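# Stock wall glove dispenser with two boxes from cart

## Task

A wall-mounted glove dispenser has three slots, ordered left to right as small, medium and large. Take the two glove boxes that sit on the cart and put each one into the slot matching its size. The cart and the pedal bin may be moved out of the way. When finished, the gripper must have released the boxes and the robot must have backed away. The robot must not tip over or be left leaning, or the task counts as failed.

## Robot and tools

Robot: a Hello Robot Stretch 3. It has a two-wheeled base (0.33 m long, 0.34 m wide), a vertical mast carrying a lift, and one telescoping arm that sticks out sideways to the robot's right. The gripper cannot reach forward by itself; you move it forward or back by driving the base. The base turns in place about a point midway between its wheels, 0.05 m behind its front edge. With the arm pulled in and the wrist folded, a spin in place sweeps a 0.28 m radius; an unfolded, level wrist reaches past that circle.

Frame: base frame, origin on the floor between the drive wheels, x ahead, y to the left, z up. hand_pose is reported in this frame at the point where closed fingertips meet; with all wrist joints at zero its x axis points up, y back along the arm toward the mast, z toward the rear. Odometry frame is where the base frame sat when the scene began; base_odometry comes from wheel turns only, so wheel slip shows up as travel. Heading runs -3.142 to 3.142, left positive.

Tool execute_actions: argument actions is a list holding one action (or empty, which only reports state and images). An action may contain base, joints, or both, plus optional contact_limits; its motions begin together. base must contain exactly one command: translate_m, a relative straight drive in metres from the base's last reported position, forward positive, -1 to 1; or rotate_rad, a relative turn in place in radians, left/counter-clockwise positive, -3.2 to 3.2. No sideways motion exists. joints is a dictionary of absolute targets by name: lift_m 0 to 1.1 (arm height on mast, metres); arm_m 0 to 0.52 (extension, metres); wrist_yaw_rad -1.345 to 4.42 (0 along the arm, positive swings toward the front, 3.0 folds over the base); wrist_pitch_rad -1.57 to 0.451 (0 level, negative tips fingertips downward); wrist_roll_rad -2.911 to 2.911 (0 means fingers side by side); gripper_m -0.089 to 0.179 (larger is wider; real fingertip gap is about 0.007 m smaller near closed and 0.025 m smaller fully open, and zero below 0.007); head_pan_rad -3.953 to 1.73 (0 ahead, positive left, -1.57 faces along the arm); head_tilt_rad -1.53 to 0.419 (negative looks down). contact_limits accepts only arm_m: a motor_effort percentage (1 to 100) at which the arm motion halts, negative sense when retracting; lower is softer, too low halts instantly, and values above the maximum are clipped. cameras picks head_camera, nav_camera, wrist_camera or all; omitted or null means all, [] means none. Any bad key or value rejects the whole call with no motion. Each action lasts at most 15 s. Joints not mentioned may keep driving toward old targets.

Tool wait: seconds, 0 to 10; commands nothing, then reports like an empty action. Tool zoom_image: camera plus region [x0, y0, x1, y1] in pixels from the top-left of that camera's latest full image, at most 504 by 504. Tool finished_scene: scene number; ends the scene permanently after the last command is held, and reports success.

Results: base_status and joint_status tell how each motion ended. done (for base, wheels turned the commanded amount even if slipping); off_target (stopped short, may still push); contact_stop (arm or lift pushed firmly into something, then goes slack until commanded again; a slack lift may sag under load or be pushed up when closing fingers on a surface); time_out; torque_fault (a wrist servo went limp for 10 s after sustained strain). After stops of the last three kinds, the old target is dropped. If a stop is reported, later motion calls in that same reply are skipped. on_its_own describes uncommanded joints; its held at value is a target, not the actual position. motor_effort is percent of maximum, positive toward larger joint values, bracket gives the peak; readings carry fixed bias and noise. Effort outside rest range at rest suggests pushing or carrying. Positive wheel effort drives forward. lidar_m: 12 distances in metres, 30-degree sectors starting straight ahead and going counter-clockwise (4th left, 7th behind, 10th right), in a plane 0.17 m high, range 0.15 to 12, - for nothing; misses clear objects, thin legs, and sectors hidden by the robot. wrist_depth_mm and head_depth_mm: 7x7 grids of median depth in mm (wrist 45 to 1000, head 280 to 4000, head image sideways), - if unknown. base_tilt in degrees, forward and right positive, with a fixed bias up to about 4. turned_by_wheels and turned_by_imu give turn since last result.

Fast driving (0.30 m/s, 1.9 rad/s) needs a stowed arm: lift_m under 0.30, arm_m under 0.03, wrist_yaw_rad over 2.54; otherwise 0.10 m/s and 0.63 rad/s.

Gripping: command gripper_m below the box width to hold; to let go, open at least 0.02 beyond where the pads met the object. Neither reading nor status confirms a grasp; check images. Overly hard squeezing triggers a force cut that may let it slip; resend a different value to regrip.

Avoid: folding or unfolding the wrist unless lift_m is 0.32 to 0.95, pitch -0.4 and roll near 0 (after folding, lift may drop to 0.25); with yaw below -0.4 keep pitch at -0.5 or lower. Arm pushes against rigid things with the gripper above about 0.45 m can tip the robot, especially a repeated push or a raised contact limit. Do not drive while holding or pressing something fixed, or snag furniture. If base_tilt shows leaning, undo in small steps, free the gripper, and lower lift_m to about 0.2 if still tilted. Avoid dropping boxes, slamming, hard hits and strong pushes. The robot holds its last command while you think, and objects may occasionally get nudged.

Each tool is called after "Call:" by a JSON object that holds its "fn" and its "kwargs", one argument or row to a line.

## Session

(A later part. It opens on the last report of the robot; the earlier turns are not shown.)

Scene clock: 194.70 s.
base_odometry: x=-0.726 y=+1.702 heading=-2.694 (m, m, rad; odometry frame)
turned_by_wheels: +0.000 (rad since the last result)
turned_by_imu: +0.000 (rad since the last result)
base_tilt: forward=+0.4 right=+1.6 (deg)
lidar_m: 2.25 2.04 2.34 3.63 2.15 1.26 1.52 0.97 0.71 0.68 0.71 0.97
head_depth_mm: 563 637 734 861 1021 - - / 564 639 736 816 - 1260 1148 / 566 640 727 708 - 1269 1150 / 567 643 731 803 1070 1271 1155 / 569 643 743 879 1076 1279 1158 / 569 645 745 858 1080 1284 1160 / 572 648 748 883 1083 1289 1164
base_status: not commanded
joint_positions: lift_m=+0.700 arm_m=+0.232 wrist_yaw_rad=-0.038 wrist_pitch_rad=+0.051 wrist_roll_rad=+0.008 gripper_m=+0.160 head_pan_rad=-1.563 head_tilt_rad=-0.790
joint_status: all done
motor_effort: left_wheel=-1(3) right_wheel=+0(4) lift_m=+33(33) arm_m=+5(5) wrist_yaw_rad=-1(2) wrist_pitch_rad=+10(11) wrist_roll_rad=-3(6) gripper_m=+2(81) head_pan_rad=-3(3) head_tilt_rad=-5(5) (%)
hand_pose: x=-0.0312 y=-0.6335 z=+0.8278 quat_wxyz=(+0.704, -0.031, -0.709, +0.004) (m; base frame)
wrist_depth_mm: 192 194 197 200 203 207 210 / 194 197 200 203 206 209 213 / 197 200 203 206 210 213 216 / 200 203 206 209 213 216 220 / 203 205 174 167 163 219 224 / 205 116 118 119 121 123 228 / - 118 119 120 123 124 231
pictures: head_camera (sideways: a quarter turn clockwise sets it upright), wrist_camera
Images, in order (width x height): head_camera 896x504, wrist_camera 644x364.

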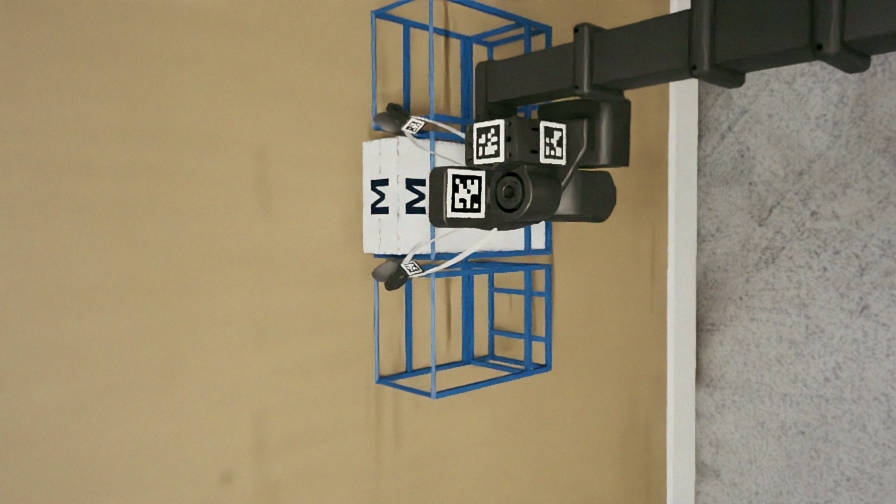

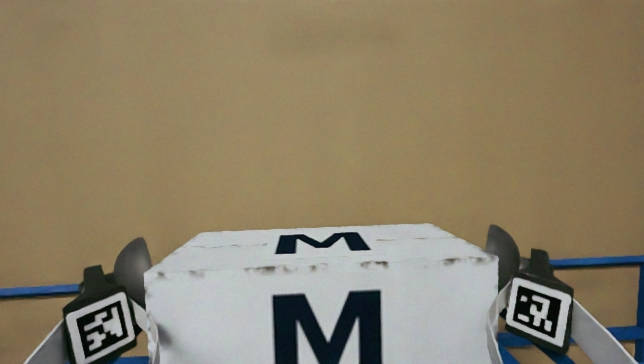

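Call:
{"fn": "execute_actions", "kwargs": {
  "actions": [
    {"joints":{"lift_m":0.77,"wrist_pitch_rad":0.0}}
  ],
  "cameras": []
}}

Call:
{"fn": "execute_actions", "kwargs": {
  "actions": [
    {"joints":{"arm_m":0.08,"wrist_yaw_rad":0}}
  ],
  "cameras": ["wrist_camera"]
}}

Call:
{"fn": "execute_actions", "kwargs": {
  "actions": [
    {"base":{"rotate_rad":-1.127},"joints":{"arm_m":0.02,"gripper_m":0.179,"head_tilt_rad":-0.55}}
  ],
  "cameras": []
}}

Call:
{"fn": "execute_actions", "kwargs": {
  "actions": [
    {"base":{"translate_m":-1.0}}
  ],
  "cameras": ["nav_camera"]
}}

Call:
{"fn": "execute_actions", "kwargs": {
  "actions": [
    {"base":{"translate_m":-0.248}}
  ],
  "cameras": []
}}

Call:
{"fn": "execute_actions", "kwargs": {
  "actions": [
    {"base":{"rotate_rad":-0.17},"joints":{"arm_m":0.12}}
  ],
  "cameras": ["head_camera","wrist_camera"]
}}

Scene clock: 209.93 s.
base_odometry: x=-0.726 y=+1.702 heading=-2.694 (m, m, rad; odometry frame)
turned_by_wheels: +0.000 (rad since the last result)
turned_by_imu: +0.001 (rad since the last result)
base_tilt: forward=+0.3 right=+1.7 (deg)
lidar_m: 2.26 2.04 2.34 3.64 2.16 1.25 1.52 0.96 0.71 0.68 0.71 0.97
head_depth_mm: 564 636 734 811 - 1263 1120 / 565 639 726 - 1136 1258 1146 / 566 640 725 - 1101 1268 1148 / 567 643 725 813 1072 1276 1153 / 568 643 744 879 1075 1279 1154 / 569 645 745 861 1080 1281 1155 / 570 646 748 884 1085 1289 1170
base_status: not commanded
joint_positions: lift_m=+0.770 arm_m=+0.232 wrist_yaw_rad=-0.038 wrist_pitch_rad=-0.014 wrist_roll_rad=+0.007 gripper_m=+0.160 head_pan_rad=-1.563 head_tilt_rad=-0.790
joint_status: all done
motor_effort: left_wheel=-3(2) right_wheel=+1(1) lift_m=+39(42) arm_m=+4(5) wrist_yaw_rad=-1(1) wrist_pitch_rad=+7(10) wrist_roll_rad=-3(4) gripper_m=+0(1) head_pan_rad=-4(3) head_tilt_rad=-6(5) (%)
hand_pose: x=-0.0312 y=-0.6324 z=+0.8810 quat_wxyz=(+0.705, -0.008, -0.709, -0.019) (m; base frame)
wrist_depth_mm: 185 188 191 194 197 200 203 / 190 192 195 199 202 205 209 / 194 197 200 203 207 209 214 / 199 201 205 209 213 216 220 / 203 207 209 214 218 220 225 / 209 213 216 221 224 226 232 / - 218 173 170 169 234 237
pictures: none
No camera images: the call's "cameras" was empty. Leave "cameras" out to get every camera's image.

Scene clock: 212.30 s.
base_odometry: x=-0.726 y=+1.702 heading=-2.694 (m, m, rad; odometry frame)
turned_by_wheels: +0.000 (rad since the last result)
turned_by_imu: +0.000 (rad since the last result)
base_tilt: forward=+0.3 right=+1.7 (deg)
lidar_m: 2.26 2.04 2.33 3.63 2.16 1.26 1.52 0.97 0.71 0.68 0.71 0.97
head_depth_mm: 563 637 732 865 1007 - 1125 / 565 639 736 808 995 - 1121 / 565 639 727 735 - - 1148 / 567 642 732 769 1072 1273 1151 / 568 644 744 877 1076 1277 1158 / 570 644 744 862 1078 1280 1156 / 571 647 747 885 1088 1288 1170
base_status: not commanded
joint_positions: lift_m=+0.770 arm_m=+0.080 wrist_yaw_rad=-0.002 wrist_pitch_rad=-0.014 wrist_roll_rad=+0.007 gripper_m=+0.160 head_pan_rad=-1.563 head_tilt_rad=-0.790
joint_status: all done
motor_effort: left_wheel=-1(2) right_wheel=+1(1) lift_m=+39(39) arm_m=-6(7) wrist_yaw_rad=+1(3) wrist_pitch_rad=+8(7) wrist_roll_rad=-3(3) gripper_m=+0(0) head_pan_rad=-3(3) head_tilt_rad=-6(5) (%)
hand_pose: x=-0.0220 y=-0.4813 z=+0.8808 quat_wxyz=(+0.705, +0.005, -0.709, -0.006) (m; base frame)
wrist_depth_mm: 329 329 330 335 337 338 341 / 335 336 340 343 345 346 350 / 344 344 349 350 353 356 357 / 355 355 360 359 365 364 368 / 363 364 368 334 371 373 379 / 371 373 372 273 296 379 384 / 378 383 382 283 286 396 400
pictures: wrist_camera
Images, in order (width x height): wrist_camera 644x364.

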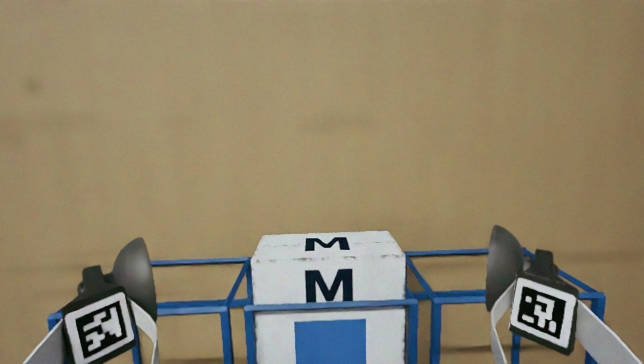

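Scene clock: 215.03 s.
base_odometry: x=-0.726 y=+1.702 heading=+2.462 (m, m, rad; odometry frame)
turned_by_wheels: -1.127 (rad since the last result)
turned_by_imu: -1.120 (rad since the last result)
base_tilt: forward=+0.3 right=+1.6 (deg)
lidar_m: 0.70 0.90 2.05 2.04 2.17 3.62 2.37 1.26 1.52 1.06 0.73 0.68
head_depth_mm: 1244 1346 1465 1598 1752 1507 1267 / 1304 1411 1545 1698 1821 1526 1270 / 1362 1479 1624 1811 1894 1528 - / 1240 1343 1455 1596 1734 1526 1284 / 1050 1118 1200 1284 1399 1424 1284 / 912 961 1023 1089 1161 1252 1256 / 806 846 888 935 994 1056 1131
base_status: done
joint_positions: lift_m=+0.770 arm_m=+0.020 wrist_yaw_rad=-0.002 wrist_pitch_rad=-0.014 wrist_roll_rad=+0.007 gripper_m=+0.179 head_pan_rad=-1.563 head_tilt_rad=-0.556
joint_status: all done
motor_effort: left_wheel=+3(9) right_wheel=-3(6) lift_m=+40(39) arm_m=-6(9) wrist_yaw_rad=+1(1) wrist_pitch_rad=+7(7) wrist_roll_rad=-3(3) gripper_m=+0(74) head_pan_rad=-4(4) head_tilt_rad=+3(25) (%)
hand_pose: x=-0.0219 y=-0.4212 z=+0.8808 quat_wxyz=(+0.705, +0.005, -0.709, -0.006) (m; base frame)
wrist_depth_mm: 507 625 848 - - - 952 / 516 635 875 - - - 970 / 516 639 892 - - - - / 517 637 877 - - - - / 522 651 906 - - - - / 499 699 894 - - - - / - 684 913 - - - -
pictures: none
No camera images: the call's "cameras" was empty. Leave "cameras" out to get every camera's image.

Scene clock: 226.60 s.
base_odometry: x=+0.052 y=+1.074 heading=+2.462 (m, m, rad; odometry frame)
turned_by_wheels: +0.000 (rad since the last result)
turned_by_imu: -0.002 (rad since the last result)
base_tilt: forward=+0.3 right=+1.7 (deg)
lidar_m: 1.62 2.09 2.10 2.10 2.72 2.72 1.71 1.17 0.68 0.69 1.44 1.59
head_depth_mm: 892 961 1044 1099 926 1028 1116 / 927 1006 1100 1134 963 1075 1172 / 972 1057 1159 1276 1003 1205 - / 1014 1106 1225 1361 1541 1528 1282 / 1065 1166 1298 1453 1651 1542 1280 / 1122 1241 1383 1569 1763 1549 1291 / 1178 1311 1479 1683 1865 1549 1291
base_status: done
joint_positions: lift_m=+0.770 arm_m=+0.020 wrist_yaw_rad=-0.002 wrist_pitch_rad=-0.014 wrist_roll_rad=+0.007 gripper_m=+0.179 head_pan_rad=-1.563 head_tilt_rad=-0.556
joint_status: not commanded
motor_effort: left_wheel=+3(5) right_wheel=-3(6) lift_m=+39(39) arm_m=-6(6) wrist_yaw_rad=+2(1) wrist_pitch_rad=+8(8) wrist_roll_rad=-3(3) gripper_m=+0(0) head_pan_rad=-4(4) head_tilt_rad=+4(4) (%)
hand_pose: x=-0.0219 y=-0.4212 z=+0.8808 quat_wxyz=(+0.705, +0.005, -0.709, -0.006) (m; base frame)
wrist_depth_mm: - - 948 854 775 708 638 / - - - 875 782 727 647 / - - - 892 810 735 665 / - - - 924 829 743 492 / - - - 945 753 702 499 / - - - 580 579 577 511 / - - - - 766 417 -
pictures: nav_camera (sideways: a quarter turn counterclockwise sets it upright)
Images, in order (width x height): nav_camera 672x504.

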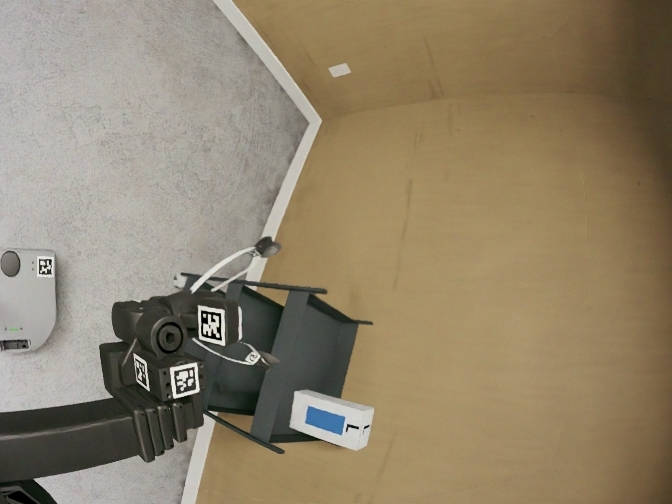

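Scene clock: 230.50 s.
base_odometry: x=+0.245 y=+0.918 heading=+2.462 (m, m, rad; odometry frame)
turned_by_wheels: +0.000 (rad since the last result)
turned_by_imu: +0.000 (rad since the last result)
base_tilt: forward=+0.3 right=+1.7 (deg)
lidar_m: 1.85 2.38 2.18 2.22 2.66 2.51 1.55 1.06 0.57 0.59 0.74 1.82
head_depth_mm: 802 867 944 980 964 1245 1264 / 838 904 992 824 873 977 953 / 872 952 1041 1110 936 1031 - / 916 999 1102 1142 940 1067 1200 / 960 1049 1163 1287 976 1099 1203 / 1009 1114 1242 1402 1569 1509 1296 / 1069 1182 1327 1510 1742 1558 1295
base_status: done
joint_positions: lift_m=+0.770 arm_m=+0.020 wrist_yaw_rad=-0.002 wrist_pitch_rad=-0.014 wrist_roll_rad=+0.007 gripper_m=+0.179 head_pan_rad=-1.563 head_tilt_rad=-0.556
joint_status: not commanded
motor_effort: left_wheel=+3(5) right_wheel=-3(7) lift_m=+39(39) arm_m=-6(6) wrist_yaw_rad=+1(1) wrist_pitch_rad=+7(8) wrist_roll_rad=-3(3) gripper_m=+0(0) head_pan_rad=-4(3) head_tilt_rad=+3(4) (%)
hand_pose: x=-0.0219 y=-0.4212 z=+0.8808 quat_wxyz=(+0.705, +0.005, -0.709, -0.006) (m; base frame)
wrist_depth_mm: - 953 846 753 674 619 567 / - - 854 771 698 619 572 / - - 898 781 702 636 584 / - - 915 808 484 652 600 / - - 917 739 495 676 608 / - 480 574 590 506 686 610 / - - 452 394 364 469 -
pictures: none
No camera images: the call's "cameras" was empty. Leave "cameras" out to get every camera's image.

Scene clock: 232.47 s.
base_odometry: x=+0.245 y=+0.918 heading=+2.292 (m, m, rad; odometry frame)
turned_by_wheels: -0.170 (rad since the last result)
turned_by_imu: -0.169 (rad since the last result)
base_tilt: forward=+0.3 right=+1.6 (deg)
lidar_m: 1.82 2.11 2.79 2.18 2.53 2.50 1.94 1.14 0.99 0.57 0.66 1.82
head_depth_mm: 784 852 927 1019 1138 1250 - / 806 873 959 1053 1124 1277 - / 825 900 989 841 882 - - / 851 927 1020 1086 907 1010 1104 / 877 960 1057 1128 978 1039 1161 / 904 993 1095 1190 950 1073 1189 / 931 1023 1142 1288 942 1514 1298
base_status: done
joint_positions: lift_m=+0.770 arm_m=+0.120 wrist_yaw_rad=-0.002 wrist_pitch_rad=-0.014 wrist_roll_rad=+0.007 gripper_m=+0.179 head_pan_rad=-1.563 head_tilt_rad=-0.556
joint_status: all done
motor_effort: left_wheel=+3(9) right_wheel=-3(6) lift_m=+38(39) arm_m=+5(5) wrist_yaw_rad=+1(1) wrist_pitch_rad=+8(8) wrist_roll_rad=-3(3) gripper_m=+0(0) head_pan_rad=-4(3) head_tilt_rad=+4(4) (%)
hand_pose: x=-0.0219 y=-0.5204 z=+0.8808 quat_wxyz=(+0.705, +0.005, -0.709, -0.006) (m; base frame)
wrist_depth_mm: 736 688 641 607 571 538 512 / 760 703 664 624 586 548 523 / 793 735 678 639 595 565 533 / 814 753 691 400 612 578 545 / 842 774 705 408 622 595 562 / 886 577 602 422 625 609 565 / - 451 455 431 639 628 -
pictures: head_camera (sideways: a quarter turn clockwise sets it upright), wrist_camera
Images, in order (width x height): head_camera 896x504, wrist_camera 644x364.

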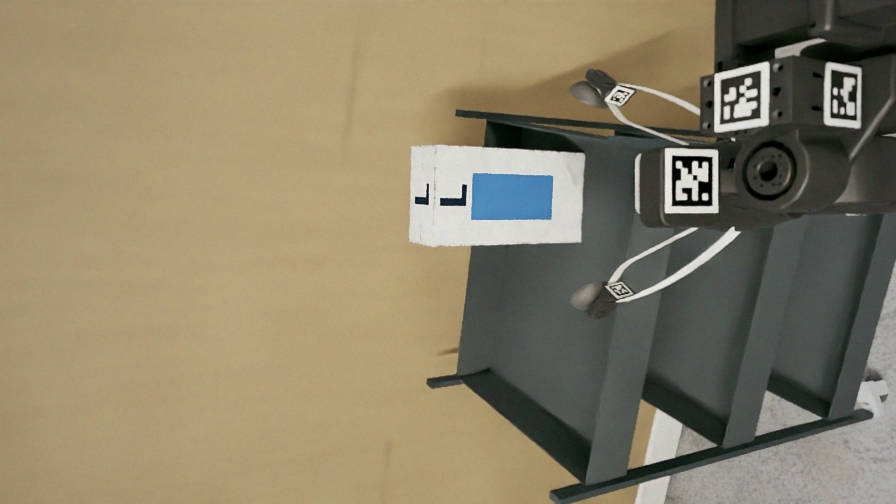

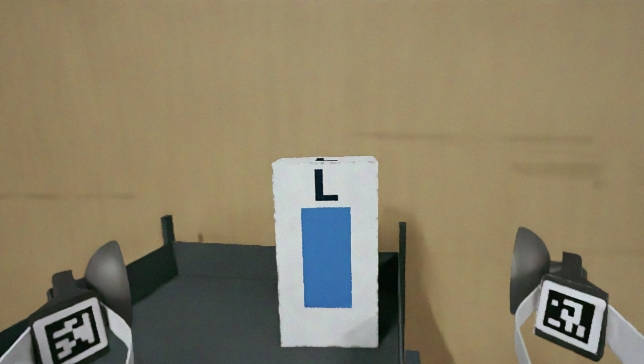

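Call:
{"fn": "execute_actions", "kwargs": {
  "actions": [
    {"base":{"translate_m":-0.009},"joints":{"arm_m":0.36,"lift_m":0.765}}
  ],
  "cameras": ["wrist_camera"]
}}

Scene clock: 238.63 s.
base_odometry: x=+0.250 y=+0.911 heading=+2.292 (m, m, rad; odometry frame)
turned_by_wheels: +0.000 (rad since the last result)
turned_by_imu: +0.001 (rad since the last result)
base_tilt: forward=+0.3 right=+1.7 (deg)
lidar_m: 1.83 2.12 2.79 2.18 2.53 2.50 1.93 1.14 0.99 0.57 0.66 1.83
head_depth_mm: 781 848 924 1018 1106 - 1254 / 802 875 952 1034 - 1325 1278 / 825 898 990 856 - 979 1077 / 850 921 1020 1072 908 1009 1100 / 872 955 1060 1123 945 1042 1154 / 900 985 1096 1188 947 1076 1195 / 929 1023 1138 1283 888 1480 1269
base_status: done
joint_positions: lift_m=+0.765 arm_m=+0.360 wrist_yaw_rad=-0.002 wrist_pitch_rad=-0.015 wrist_roll_rad=+0.007 gripper_m=+0.179 head_pan_rad=-1.563 head_tilt_rad=-0.556
joint_status: all done
motor_effort: left_wheel=+3(7) right_wheel=-2(7) lift_m=+32(39) arm_m=+5(6) wrist_yaw_rad=+1(1) wrist_pitch_rad=+8(8) wrist_roll_rad=-3(3) gripper_m=+0(0) head_pan_rad=-4(4) head_tilt_rad=+3(4) (%)
hand_pose: x=-0.0219 y=-0.7604 z=+0.8760 quat_wxyz=(+0.705, +0.005, -0.709, -0.006) (m; base frame)
wrist_depth_mm: 467 437 409 385 361 341 324 / 481 451 418 392 369 349 330 / 493 461 431 406 378 356 339 / 513 482 435 401 378 366 345 / 535 491 163 160 158 375 352 / 559 500 167 165 162 388 356 / - 401 172 169 167 395 -
pictures: wrist_camera
Images, in order (width x height): wrist_camera 644x364.

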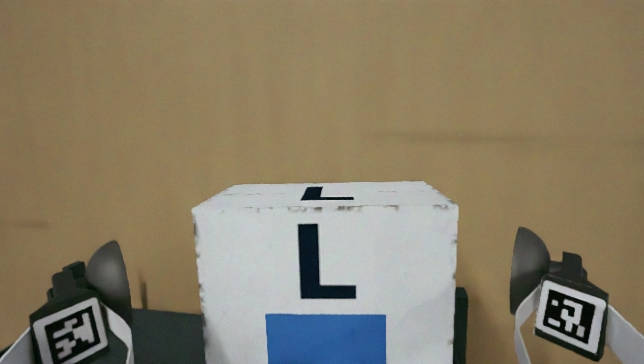

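Call:
{"fn": "execute_actions", "kwargs": {
  "actions": [
    {"base":{"translate_m":0.012},"joints":{"arm_m":0.396,"wrist_yaw_rad":-0.06}}
  ],
  "cameras": ["wrist_camera"]
}}

Call:
{"fn": "execute_actions", "kwargs": {
  "actions": [
    {"joints":{"gripper_m":0.085}}
  ],
  "cameras": ["wrist_camera"]
}}

Call:
{"fn": "execute_actions", "kwargs": {
  "actions": [
    {"joints":{"lift_m":0.8,"wrist_pitch_rad":0.05}}
  ],
  "cameras": ["wrist_camera"]
}}

Scene clock: 246.33 s.
base_odometry: x=+0.243 y=+0.920 heading=+2.293 (m, m, rad; odometry frame)
turned_by_wheels: +0.000 (rad since the last result)
turned_by_imu: +0.001 (rad since the last result)
base_tilt: forward=+0.3 right=+1.7 (deg)
lidar_m: 1.82 2.11 2.79 2.18 2.53 2.50 1.94 1.14 0.99 0.57 0.66 1.81
head_depth_mm: 785 849 930 1025 1113 - 1261 / 808 874 955 1033 - 1332 1273 / 828 900 991 857 861 982 1077 / 852 930 1020 1089 911 1010 1104 / 875 957 1060 1129 944 1042 1156 / 906 989 1099 1191 952 1073 1191 / 932 1027 1142 1293 928 1510 1291
base_status: done
joint_positions: lift_m=+0.765 arm_m=+0.396 wrist_yaw_rad=-0.057 wrist_pitch_rad=-0.015 wrist_roll_rad=+0.007 gripper_m=+0.179 head_pan_rad=-1.563 head_tilt_rad=-0.556
joint_status: all done
motor_effort: left_wheel=+3(9) right_wheel=-3(3) lift_m=+33(32) arm_m=+6(8) wrist_yaw_rad=-2(3) wrist_pitch_rad=+8(8) wrist_roll_rad=-3(3) gripper_m=+0(0) head_pan_rad=-4(3) head_tilt_rad=+4(4) (%)
hand_pose: x=-0.0361 y=-0.7960 z=+0.8760 quat_wxyz=(+0.704, -0.015, -0.709, -0.026) (m; base frame)
wrist_depth_mm: 403 382 366 347 333 317 303 / 416 394 372 356 339 326 310 / 428 403 385 365 351 333 320 / 439 417 393 375 350 341 326 / 457 430 124 124 124 340 333 / 462 282 126 126 127 128 338 / - 346 130 130 130 364 -
pictures: wrist_camera
Images, in order (width x height): wrist_camera 644x364.

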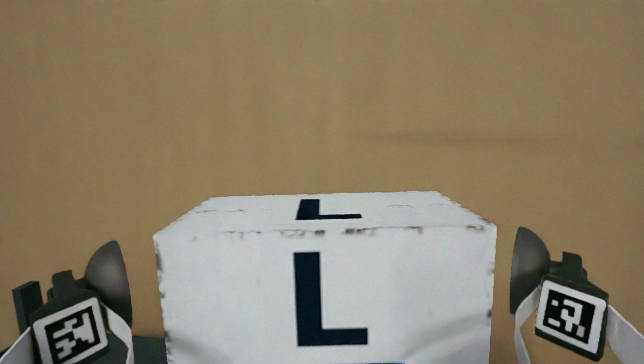

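Scene clock: 247.77 s.
base_odometry: x=+0.243 y=+0.920 heading=+2.293 (m, m, rad; odometry frame)
turned_by_wheels: +0.000 (rad since the last result)
turned_by_imu: +0.000 (rad since the last result)
base_tilt: forward=+0.3 right=+1.7 (deg)
lidar_m: 1.81 2.11 2.79 2.18 2.53 2.51 1.94 1.15 0.99 0.57 0.66 1.82
head_depth_mm: 785 852 930 1024 1113 - 1258 / 806 873 955 1031 - 1328 1277 / 830 900 991 858 861 984 1076 / 852 926 1020 1082 910 1009 1102 / 877 961 1060 1130 947 1043 1160 / 902 991 1099 1193 949 1073 1185 / 930 1026 1143 1286 926 1509 1293
base_status: not commanded
joint_positions: lift_m=+0.765 arm_m=+0.396 wrist_yaw_rad=-0.061 wrist_pitch_rad=-0.015 wrist_roll_rad=+0.007 gripper_m=+0.086 head_pan_rad=-1.563 head_tilt_rad=-0.556
joint_status: all done
motor_effort: left_wheel=+2(3) right_wheel=-1(3) lift_m=+32(32) arm_m=+5(5) wrist_yaw_rad=+1(2) wrist_pitch_rad=+8(8) wrist_roll_rad=-3(3) gripper_m=-21(95) head_pan_rad=-4(4) head_tilt_rad=+4(4) (%)
hand_pose: x=-0.0370 y=-0.7959 z=+0.8760 quat_wxyz=(+0.704, -0.016, -0.709, -0.027) (m; base frame)
wrist_depth_mm: 399 384 364 349 328 319 305 / 414 391 372 356 342 324 310 / 425 405 384 363 348 335 320 / 437 416 390 371 349 343 327 / 451 429 125 125 126 346 335 / 462 128 127 127 128 129 342 / 361 - 131 131 131 366 348
pictures: wrist_camera
Images, in order (width x height): wrist_camera 644x364.

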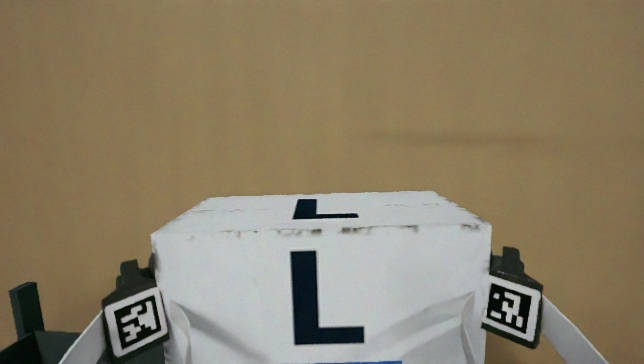

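Scene clock: 248.90 s.
base_odometry: x=+0.243 y=+0.920 heading=+2.293 (m, m, rad; odometry frame)
turned_by_wheels: +0.000 (rad since the last result)
turned_by_imu: +0.000 (rad since the last result)
base_tilt: forward=+0.3 right=+1.7 (deg)
lidar_m: 1.81 2.12 2.79 2.18 2.53 2.51 1.94 1.14 0.99 0.57 0.66 1.82
head_depth_mm: 784 849 927 1021 1106 - 1271 / 805 874 955 1020 1174 1321 1273 / 829 900 988 - 876 981 1076 / 852 930 1025 1084 908 1010 1100 / 876 961 1060 1126 942 1039 1160 / 905 990 1099 1193 949 1074 1186 / 933 1026 1140 1282 928 1514 1295
base_status: not commanded
joint_positions: lift_m=+0.800 arm_m=+0.396 wrist_yaw_rad=-0.061 wrist_pitch_rad=-0.020 wrist_roll_rad=+0.007 gripper_m=+0.089 head_pan_rad=-1.563 head_tilt_rad=-0.556
joint_status: wrist_pitch_rad off_target (ended at -0.020, target +0.050); the others done
on_its_own: wrist_pitch_rad is at rest, and its effort (+39) is outside its rest range (-20 to +32)
motor_effort: left_wheel=+2(3) right_wheel=-2(2) lift_m=+44(43) arm_m=+5(5) wrist_yaw_rad=+0(1) wrist_pitch_rad=+39(40) wrist_roll_rad=-3(3) gripper_m=-19(21) head_pan_rad=-4(4) head_tilt_rad=+5(4) (%)
hand_pose: x=-0.0370 y=-0.7958 z=+0.9091 quat_wxyz=(+0.704, -0.014, -0.709, -0.029) (m; base frame)
wrist_depth_mm: 400 378 363 343 330 317 304 / 410 391 372 354 340 326 311 / 425 404 383 364 347 333 318 / 441 416 392 372 354 341 325 / 453 434 126 126 127 345 333 / 469 129 128 128 129 130 344 / 470 - 130 131 131 370 350
pictures: wrist_camera
Images, in order (width x height): wrist_camera 644x364.

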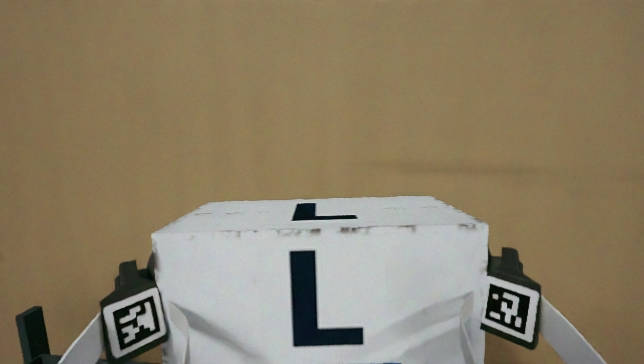

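Call:
{"fn": "execute_actions", "kwargs": {
  "actions": [
    {"base":{"rotate_rad":0.039},"joints":{"lift_m":0.93}}
  ],
  "cameras": []
}}

Call:
{"fn": "execute_actions", "kwargs": {
  "actions": [
    {"base":{"translate_m":0.183},"joints":{"arm_m":0.1,"wrist_yaw_rad":0.01}}
  ],
  "cameras": ["wrist_camera"]
}}

Call:
{"fn": "execute_actions", "kwargs": {
  "actions": [
    {"base":{"translate_m":1.0},"joints":{"arm_m":0.05}}
  ],
  "cameras": []
}}

Call:
{"fn": "execute_actions", "kwargs": {
  "actions": [
    {"base":{"rotate_rad":1.257},"joints":{"head_tilt_rad":-0.8,"wrist_pitch_rad":0.1}}
  ],
  "cameras": ["head_camera"]
}}

Call:
{"fn": "execute_actions", "kwargs": {
  "actions": [
    {"joints":{"arm_m":0.22}}
  ],
  "cameras": ["head_camera","wrist_camera"]
}}

Scene clock: 262.13 s.
base_odometry: x=+0.243 y=+0.920 heading=+2.331 (m, m, rad; odometry frame)
turned_by_wheels: +0.039 (rad since the last result)
turned_by_imu: +0.040 (rad since the last result)
base_tilt: forward=+0.3 right=+1.7 (deg)
lidar_m: 1.82 2.16 2.18 2.18 2.59 2.51 1.86 1.12 0.99 0.57 0.68 1.82
head_depth_mm: 788 852 909 - 1149 1280 1270 / 811 880 940 1063 1034 1258 1246 / 835 908 - 829 934 1006 1073 / 862 940 1008 1090 937 1033 1125 / 890 974 1078 1135 946 1072 1184 / 921 1015 1123 1252 950 1072 1211 / 957 1054 1175 1328 1467 1509 1298
base_status: done
joint_positions: lift_m=+0.930 arm_m=+0.396 wrist_yaw_rad=-0.058 wrist_pitch_rad=-0.020 wrist_roll_rad=+0.006 gripper_m=+0.089 head_pan_rad=-1.563 head_tilt_rad=-0.556
joint_status: all done
on_its_own: wrist_pitch_rad is at rest, and its effort (+39) is outside its rest range (-20 to +32)
motor_effort: left_wheel=-1(6) right_wheel=+1(6) lift_m=+44(46) arm_m=+5(5) wrist_yaw_rad=-1(2) wrist_pitch_rad=+39(39) wrist_roll_rad=-2(3) gripper_m=-20(19) head_pan_rad=-4(4) head_tilt_rad=+2(4) (%)
hand_pose: x=-0.0363 y=-0.7959 z=+1.0391 quat_wxyz=(+0.705, -0.013, -0.709, -0.028) (m; base frame)
wrist_depth_mm: 426 399 377 357 335 319 301 / 439 414 387 364 344 325 310 / 456 427 394 374 353 333 318 / 466 438 408 380 359 343 324 / 486 453 126 126 127 348 332 / 504 128 127 128 128 130 339 / 531 - 130 130 131 366 348
pictures: none
No camera images: the call's "cameras" was empty. Leave "cameras" out to get every camera's image.

Scene clock: 265.53 s.
base_odometry: x=+0.116 y=+1.053 heading=+2.331 (m, m, rad; odometry frame)
turned_by_wheels: +0.000 (rad since the last result)
turned_by_imu: +0.000 (rad since the last result)
base_tilt: forward=+0.4 right=+1.7 (deg)
lidar_m: 1.64 1.95 2.73 2.14 2.52 2.68 1.96 1.18 0.63 0.63 1.24 1.64
head_depth_mm: 834 900 984 1064 - - 1105 / 859 931 1017 1063 - - 1122 / 884 960 1059 509 - - 1151 / 913 997 1097 503 552 1039 1199 / 943 1033 1142 1276 1392 1486 1268 / 979 1073 1189 1336 1533 1542 1293 / 1012 1117 1244 1401 1621 1547 1300
base_status: done
joint_positions: lift_m=+0.930 arm_m=+0.100 wrist_yaw_rad=+0.010 wrist_pitch_rad=-0.020 wrist_roll_rad=+0.005 gripper_m=+0.089 head_pan_rad=-1.563 head_tilt_rad=-0.556
joint_status: all done
on_its_own: wrist_pitch_rad is at rest, and its effort (+39) is outside its rest range (-20 to +32)
motor_effort: left_wheel=-3(4) right_wheel=+1(8) lift_m=+44(44) arm_m=-6(7) wrist_yaw_rad=+0(5) wrist_pitch_rad=+39(39) wrist_roll_rad=-2(2) gripper_m=-19(20) head_pan_rad=-3(4) head_tilt_rad=+4(3) (%)
hand_pose: x=-0.0190 y=-0.5011 z=+1.0391 quat_wxyz=(+0.706, +0.011, -0.709, -0.004) (m; base frame)
wrist_depth_mm: 887 813 733 684 632 599 559 / 920 836 756 704 648 611 574 / 940 862 783 720 673 631 590 / 968 874 799 736 677 638 603 / - 920 126 126 127 643 617 / - 129 128 128 128 129 634 / - - 130 130 131 615 638
pictures: wrist_camera
Images, in order (width x height): wrist_camera 644x364.

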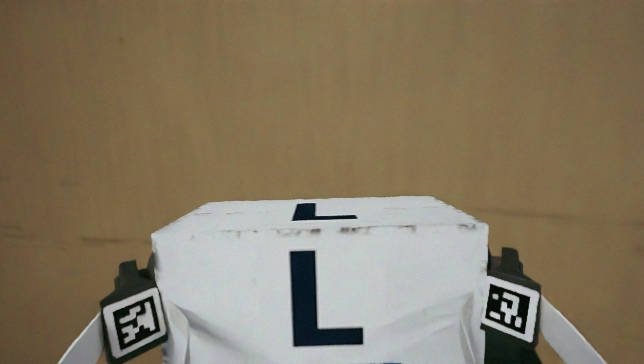

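Scene clock: 276.63 s.
base_odometry: x=-0.573 y=+1.777 heading=+2.331 (m, m, rad; odometry frame)
turned_by_wheels: +0.000 (rad since the last result)
turned_by_imu: +0.004 (rad since the last result)
base_tilt: forward=+0.3 right=+1.6 (deg)
lidar_m: 0.68 0.81 1.49 2.24 2.19 3.63 2.53 1.11 1.35 1.27 0.77 0.68
head_depth_mm: 1082 1167 1271 1397 1506 - - / 1109 1206 1316 1392 484 - - / 1148 1249 1372 473 - - - / 1183 1290 1425 464 475 1411 1285 / 1226 1336 1448 1574 1711 1531 1288 / 1118 1172 1230 1294 1364 1426 1291 / 957 993 1036 1078 1126 1185 1225
base_status: done
joint_positions: lift_m=+0.930 arm_m=+0.050 wrist_yaw_rad=+0.010 wrist_pitch_rad=-0.020 wrist_roll_rad=+0.005 gripper_m=+0.089 head_pan_rad=-1.563 head_tilt_rad=-0.556
joint_status: all done
on_its_own: wrist_pitch_rad is at rest, and its effort (+39) is outside its rest range (-20 to +32)
motor_effort: left_wheel=-3(3) right_wheel=+1(5) lift_m=+44(44) arm_m=-6(7) wrist_yaw_rad=+0(1) wrist_pitch_rad=+39(39) wrist_roll_rad=-1(1) gripper_m=-19(20) head_pan_rad=-3(4) head_tilt_rad=+3(4) (%)
hand_pose: x=-0.0190 y=-0.4511 z=+1.0391 quat_wxyz=(+0.706, +0.011, -0.709, -0.004) (m; base frame)
wrist_depth_mm: 571 721 - - 956 894 833 / 566 744 - - 970 890 843 / 578 744 - - - 935 867 / 581 746 - - - 950 890 / 575 696 126 126 127 946 908 / 575 129 128 128 128 129 946 / 570 - 130 130 131 - 941
pictures: none
No camera images: the call's "cameras" was empty. Leave "cameras" out to get every camera's image.

Scene clock: 279.57 s.
base_odometry: x=-0.573 y=+1.777 heading=-2.695 (m, m, rad; odometry frame)
turned_by_wheels: +1.257 (rad since the last result)
turned_by_imu: +1.250 (rad since the last result)
base_tilt: forward=+0.4 right=+1.6 (deg)
lidar_m: 2.43 2.19 2.57 3.63 1.33 1.11 1.35 0.97 0.71 0.68 0.71 0.97
head_depth_mm: 563 637 735 - - 1237 1139 / 564 627 428 - - 1257 1141 / 566 628 421 - - 1286 1144 / 565 629 432 520 1068 1271 1149 / 566 642 735 740 1072 1275 1155 / 568 645 740 754 1075 1278 1160 / 569 646 744 879 1080 1287 1164
base_status: done
joint_positions: lift_m=+0.930 arm_m=+0.050 wrist_yaw_rad=+0.010 wrist_pitch_rad=+0.023 wrist_roll_rad=+0.005 gripper_m=+0.089 head_pan_rad=-1.563 head_tilt_rad=-0.790
joint_status: wrist_pitch_rad off_target (ended at +0.023, target +0.100); the others done
on_its_own: wrist_pitch_rad is at rest, and its effort (+43) is outside its rest range (-20 to +32)
motor_effort: left_wheel=-2(8) right_wheel=+2(6) lift_m=+44(44) arm_m=-6(6) wrist_yaw_rad=+0(1) wrist_pitch_rad=+43(48) wrist_roll_rad=-1(1) gripper_m=-20(20) head_pan_rad=-4(3) head_tilt_rad=-6(27) (%)
hand_pose: x=-0.0190 y=-0.4521 z=+1.0502 quat_wxyz=(+0.705, -0.004, -0.709, +0.011) (m; base frame)
wrist_depth_mm: 361 362 365 363 369 370 370 / 368 370 371 372 371 381 380 / 377 377 380 380 384 384 388 / 382 385 384 387 390 393 396 / 390 391 126 127 127 398 404 / 399 128 128 128 128 129 410 / 408 - 130 130 131 418 419
pictures: head_camera (sideways: a quarter turn clockwise sets it upright)
Images, in order (width x height): head_camera 896x504.

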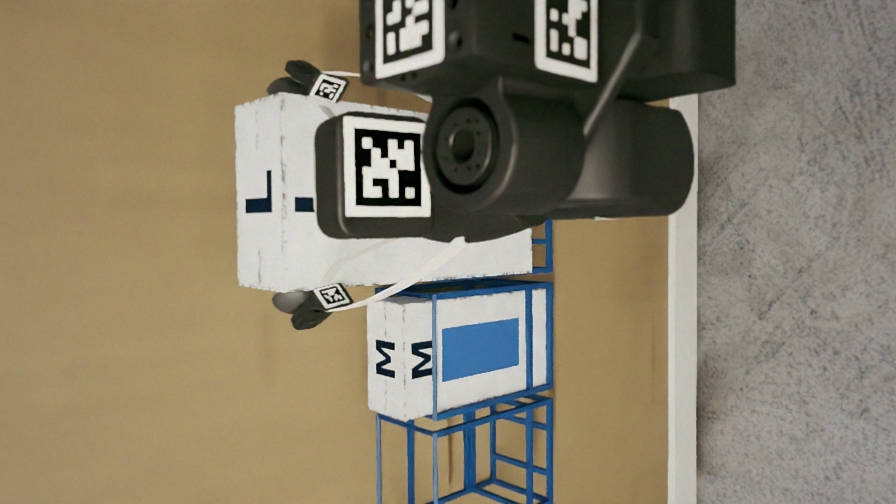

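Scene clock: 282.07 s.
base_odometry: x=-0.573 y=+1.777 heading=-2.695 (m, m, rad; odometry frame)
turned_by_wheels: +0.000 (rad since the last result)
turned_by_imu: +0.000 (rad since the last result)
base_tilt: forward=+0.3 right=+1.7 (deg)
lidar_m: 2.42 2.19 2.58 3.64 1.33 1.11 1.35 0.97 0.71 0.68 0.71 0.97
head_depth_mm: 563 613 - 878 1057 1249 1142 / 564 604 - 891 1064 1254 1144 / 564 571 - 886 1065 1265 1144 / 566 573 651 874 1068 1270 1157 / 567 641 736 743 1073 1275 1151 / 567 644 737 753 1078 1279 1159 / 571 644 745 879 1080 1289 1157
base_status: not commanded
joint_positions: lift_m=+0.930 arm_m=+0.220 wrist_yaw_rad=+0.010 wrist_pitch_rad=+0.023 wrist_roll_rad=+0.005 gripper_m=+0.089 head_pan_rad=-1.563 head_tilt_rad=-0.790
joint_status: all done
on_its_own: wrist_pitch_rad is at rest, and its effort (+43) is outside its rest range (-20 to +32)
motor_effort: left_wheel=-3(3) right_wheel=+2(2) lift_m=+44(43) arm_m=+5(6) wrist_yaw_rad=+0(0) wrist_pitch_rad=+43(43) wrist_roll_rad=-2(2) gripper_m=-20(20) head_pan_rad=-3(3) head_tilt_rad=-5(6) (%)
hand_pose: x=-0.0190 y=-0.6213 z=+1.0502 quat_wxyz=(+0.705, -0.004, -0.709, +0.011) (m; base frame)
wrist_depth_mm: 204 205 205 207 209 208 210 / 208 209 210 211 211 213 214 / 213 213 214 215 216 217 218 / 216 218 218 219 220 221 222 / 221 222 126 126 127 227 228 / 225 128 128 128 128 129 232 / 230 - 130 130 131 237 237
pictures: head_camera (sideways: a quarter turn clockwise sets it upright), wrist_camera
Images, in order (width x height): head_camera 896x504, wrist_camera 644x364.

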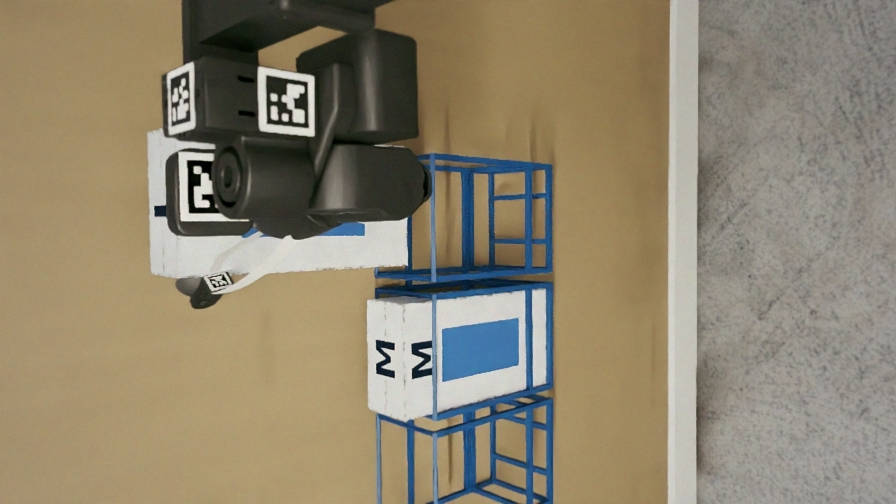

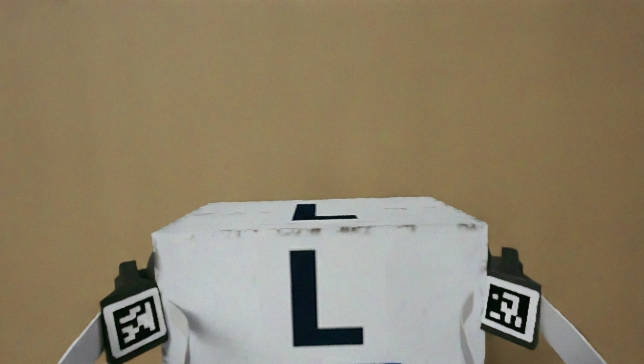

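Call:
{"fn": "execute_actions", "kwargs": {
  "actions": [
    {"base":{"translate_m":0.008},"joints":{"arm_m":0.232,"lift_m":0.9}}
  ],
  "cameras": ["head_camera"]
}}

Call:
{"fn": "zoom_image", "kwargs": {
  "camera": "head_camera",
  "region": [340,120,520,300]
}}

Scene clock: 289.80 s.
base_odometry: x=-0.580 y=+1.774 heading=-2.695 (m, m, rad; odometry frame)
turned_by_wheels: +0.000 (rad since the last result)
turned_by_imu: +0.001 (rad since the last result)
base_tilt: forward=+0.4 right=+1.7 (deg)
lidar_m: 2.42 2.18 2.56 3.64 1.34 1.11 1.36 0.97 0.71 0.68 0.71 0.97
head_depth_mm: 563 625 - 913 1056 1251 1143 / 564 616 - 901 1062 1259 1142 / 565 605 - 889 1068 1261 1149 / 566 606 666 851 1067 1271 1151 / 567 642 734 740 1076 1275 1151 / 568 643 739 760 1077 1284 1158 / 570 645 746 881 1082 1281 1164
base_status: done
joint_positions: lift_m=+0.900 arm_m=+0.232 wrist_yaw_rad=+0.010 wrist_pitch_rad=+0.023 wrist_roll_rad=+0.005 gripper_m=+0.089 head_pan_rad=-1.563 head_tilt_rad=-0.790
joint_status: all done
on_its_own: wrist_pitch_rad is at rest, and its effort (+43) is outside its rest range (-20 to +32)
motor_effort: left_wheel=-2(5) right_wheel=+2(6) lift_m=+37(39) arm_m=+5(5) wrist_yaw_rad=+0(0) wrist_pitch_rad=+43(43) wrist_roll_rad=-1(2) gripper_m=-19(19) head_pan_rad=-4(4) head_tilt_rad=-6(6) (%)
hand_pose: x=-0.0189 y=-0.6333 z=+1.0206 quat_wxyz=(+0.705, -0.004, -0.709, +0.011) (m; base frame)
wrist_depth_mm: 192 194 195 196 196 197 198 / 197 198 199 199 200 201 202 / 201 201 202 204 205 205 207 / 205 205 206 207 208 210 210 / 209 208 126 127 127 213 215 / 214 128 128 128 128 129 219 / 217 - 130 130 131 224 225
pictures: head_camera (sideways: a quarter turn clockwise sets it upright)
Images, in order (width x height): head_camera 896x504.

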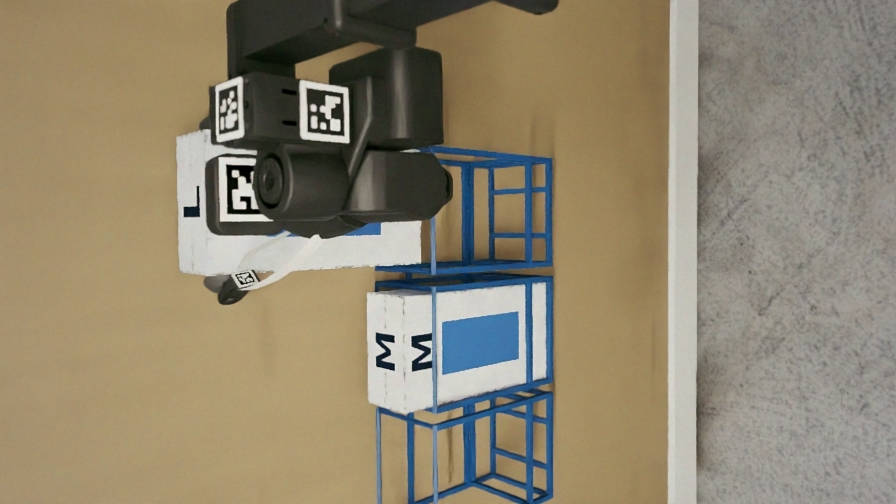

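Region (340, 120, 520, 300) of head_camera's 896x504 image, scaled by 2.800, with more detail than that image has.

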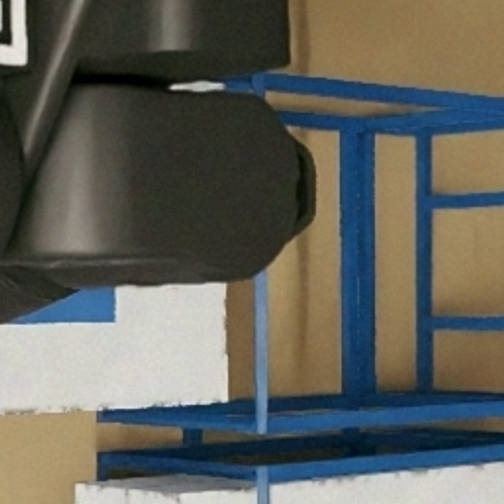

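Call:
{"fn": "execute_actions", "kwargs": {
  "actions": [
    {"base":{"translate_m":0.004}}
  ],
  "cameras": []
}}

Call:
{"fn": "execute_actions", "kwargs": {
  "actions": [
    {"joints":{"lift_m":0.865}}
  ],
  "cameras": ["head_camera"]
}}

Scene clock: 293.67 s.
base_odometry: x=-0.584 y=+1.772 heading=-2.695 (m, m, rad; odometry frame)
turned_by_wheels: +0.000 (rad since the last result)
turned_by_imu: +0.000 (rad since the last result)
base_tilt: forward=+0.4 right=+1.6 (deg)
lidar_m: 2.41 2.18 2.57 3.63 1.35 1.12 1.36 0.97 0.71 0.68 0.71 0.97
head_depth_mm: 564 625 - 910 1057 1254 1140 / 564 616 - 903 1057 1255 1140 / 564 605 - 887 1065 1265 1147 / 565 606 667 823 1067 1271 1156 / 567 643 734 739 1073 1268 1159 / 567 642 738 774 1075 1279 1157 / 571 645 745 879 1080 1283 1162
base_status: done
joint_positions: lift_m=+0.900 arm_m=+0.232 wrist_yaw_rad=+0.010 wrist_pitch_rad=+0.023 wrist_roll_rad=+0.005 gripper_m=+0.089 head_pan_rad=-1.563 head_tilt_rad=-0.790
joint_status: not commanded
on_its_own: wrist_pitch_rad is at rest, and its effort (+42) is outside its rest range (-20 to +32)
motor_effort: left_wheel=-2(4) right_wheel=+2(5) lift_m=+38(37) arm_m=+5(5) wrist_yaw_rad=+0(0) wrist_pitch_rad=+42(42) wrist_roll_rad=-1(1) gripper_m=-20(19) head_pan_rad=-4(3) head_tilt_rad=-6(5) (%)
hand_pose: x=-0.0189 y=-0.6333 z=+1.0206 quat_wxyz=(+0.705, -0.004, -0.709, +0.011) (m; base frame)
wrist_depth_mm: 193 194 195 196 196 197 199 / 197 198 198 199 200 201 202 / 201 201 202 203 205 205 206 / 205 206 206 207 208 210 210 / 209 209 126 126 127 213 215 / 214 128 128 128 128 129 219 / 218 - 130 130 131 224 225
pictures: none
No camera images: the call's "cameras" was empty. Leave "cameras" out to get every camera's image.

Scene clock: 294.80 s.
base_odometry: x=-0.584 y=+1.772 heading=-2.695 (m, m, rad; odometry frame)
turned_by_wheels: +0.000 (rad since the last result)
turned_by_imu: +0.000 (rad since the last result)
base_tilt: forward=+0.4 right=+1.7 (deg)
lidar_m: 2.42 2.18 2.56 3.62 1.35 1.12 1.36 0.97 0.71 0.68 0.71 0.97
head_depth_mm: 561 637 - - 1075 1254 1144 / 564 630 - 940 1063 1259 1146 / 565 615 - 920 1069 1261 1147 / 565 617 648 791 1067 1278 1149 / 566 642 733 740 1069 1273 1156 / 568 643 737 775 1076 1279 1159 / 570 644 745 881 1083 1286 1163
base_status: not commanded
joint_positions: lift_m=+0.865 arm_m=+0.232 wrist_yaw_rad=+0.010 wrist_pitch_rad=+0.024 wrist_roll_rad=+0.005 gripper_m=+0.089 head_pan_rad=-1.563 head_tilt_rad=-0.790
joint_status: all done
on_its_own: wrist_pitch_rad is at rest, and its effort (+43) is outside its rest range (-20 to +32)
motor_effort: left_wheel=-2(2) right_wheel=+2(2) lift_m=+37(37) arm_m=+5(5) wrist_yaw_rad=+0(0) wrist_pitch_rad=+43(43) wrist_roll_rad=-2(2) gripper_m=-19(19) head_pan_rad=-4(4) head_tilt_rad=-6(5) (%)
hand_pose: x=-0.0189 y=-0.6333 z=+0.9856 quat_wxyz=(+0.705, -0.005, -0.709, +0.012) (m; base frame)
wrist_depth_mm: 193 193 194 195 197 197 198 / 197 198 198 199 200 201 202 / 201 201 203 203 205 205 206 / 205 205 206 207 207 209 211 / 210 209 126 126 127 213 215 / 213 129 128 128 129 129 220 / 217 - 130 130 131 224 224
pictures: head_camera (sideways: a quarter turn clockwise sets it upright)
Images, in order (width x height): head_camera 896x504.

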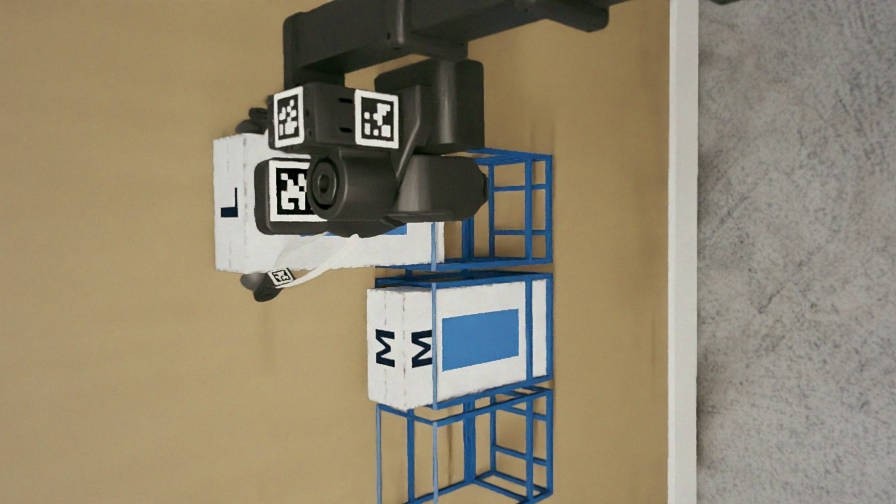

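Call:
{"fn": "execute_actions", "kwargs": {
  "actions": [
    {"joints":{"lift_m":0.745}}
  ],
  "cameras": ["head_camera","wrist_camera"]
}}

Call:
{"fn": "zoom_image", "kwargs": {
  "camera": "head_camera",
  "region": [300,100,580,340]
}}

Scene clock: 300.33 s.
base_odometry: x=-0.584 y=+1.772 heading=-2.695 (m, m, rad; odometry frame)
turned_by_wheels: +0.000 (rad since the last result)
turned_by_imu: +0.001 (rad since the last result)
base_tilt: forward=+0.3 right=+1.7 (deg)
lidar_m: 2.41 2.17 2.56 3.64 1.35 1.12 1.36 0.97 0.71 0.68 0.71 0.97
head_depth_mm: 563 637 734 844 - - 1128 / 563 639 735 823 1132 1261 1146 / 564 639 692 - 1137 1263 1145 / 565 640 705 766 1068 1271 1151 / 567 641 735 739 1073 1272 1153 / 568 642 738 773 1077 1280 1159 / 568 645 743 882 1078 1285 1162
base_status: not commanded
joint_positions: lift_m=+0.745 arm_m=+0.232 wrist_yaw_rad=+0.010 wrist_pitch_rad=+0.024 wrist_roll_rad=+0.005 gripper_m=+0.089 head_pan_rad=-1.563 head_tilt_rad=-0.790
joint_status: all done
on_its_own: wrist_pitch_rad is at rest, and its effort (+42) is outside its rest range (-20 to +32)
motor_effort: left_wheel=-3(2) right_wheel=+2(2) lift_m=+38(36) arm_m=+6(5) wrist_yaw_rad=+0(0) wrist_pitch_rad=+42(42) wrist_roll_rad=-2(1) gripper_m=-19(19) head_pan_rad=-4(3) head_tilt_rad=-5(5) (%)
hand_pose: x=-0.0189 y=-0.6333 z=+0.8656 quat_wxyz=(+0.705, -0.005, -0.709, +0.012) (m; base frame)
wrist_depth_mm: 193 194 195 195 196 197 198 / 197 198 198 199 200 202 202 / 201 201 203 203 204 205 206 / 205 205 205 206 207 209 211 / 209 209 126 126 127 213 215 / 211 129 128 128 128 129 219 / 156 - 130 130 131 224 224
pictures: head_camera (sideways: a quarter turn clockwise sets it upright), wrist_camera
Images, in order (width x height): head_camera 896x504, wrist_camera 644x364.

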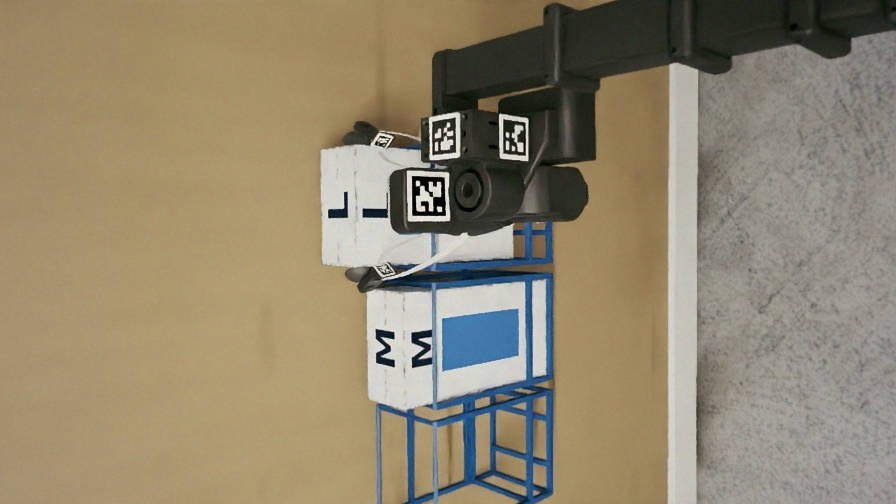

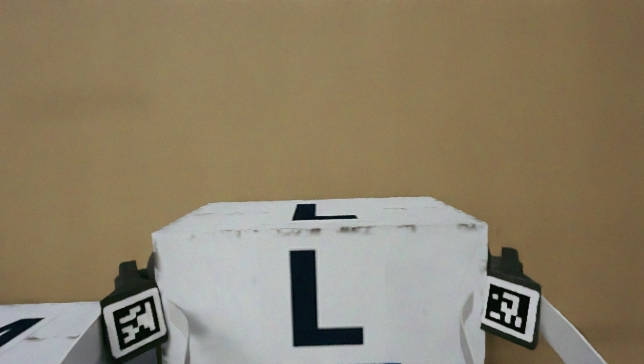

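Region (300, 100, 580, 340) of head_camera's 896x504 image, scaled by 1.800, with more detail than that image has; it fills the top 432 rows of this view, and the rest is white.

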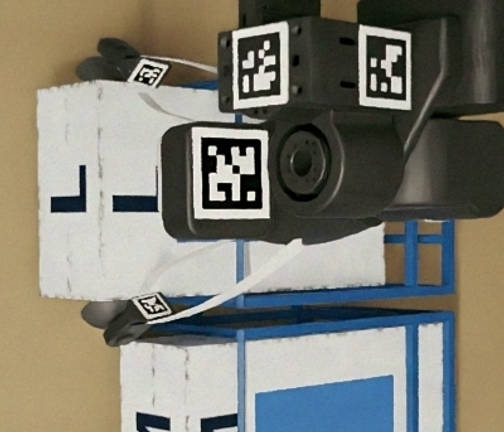

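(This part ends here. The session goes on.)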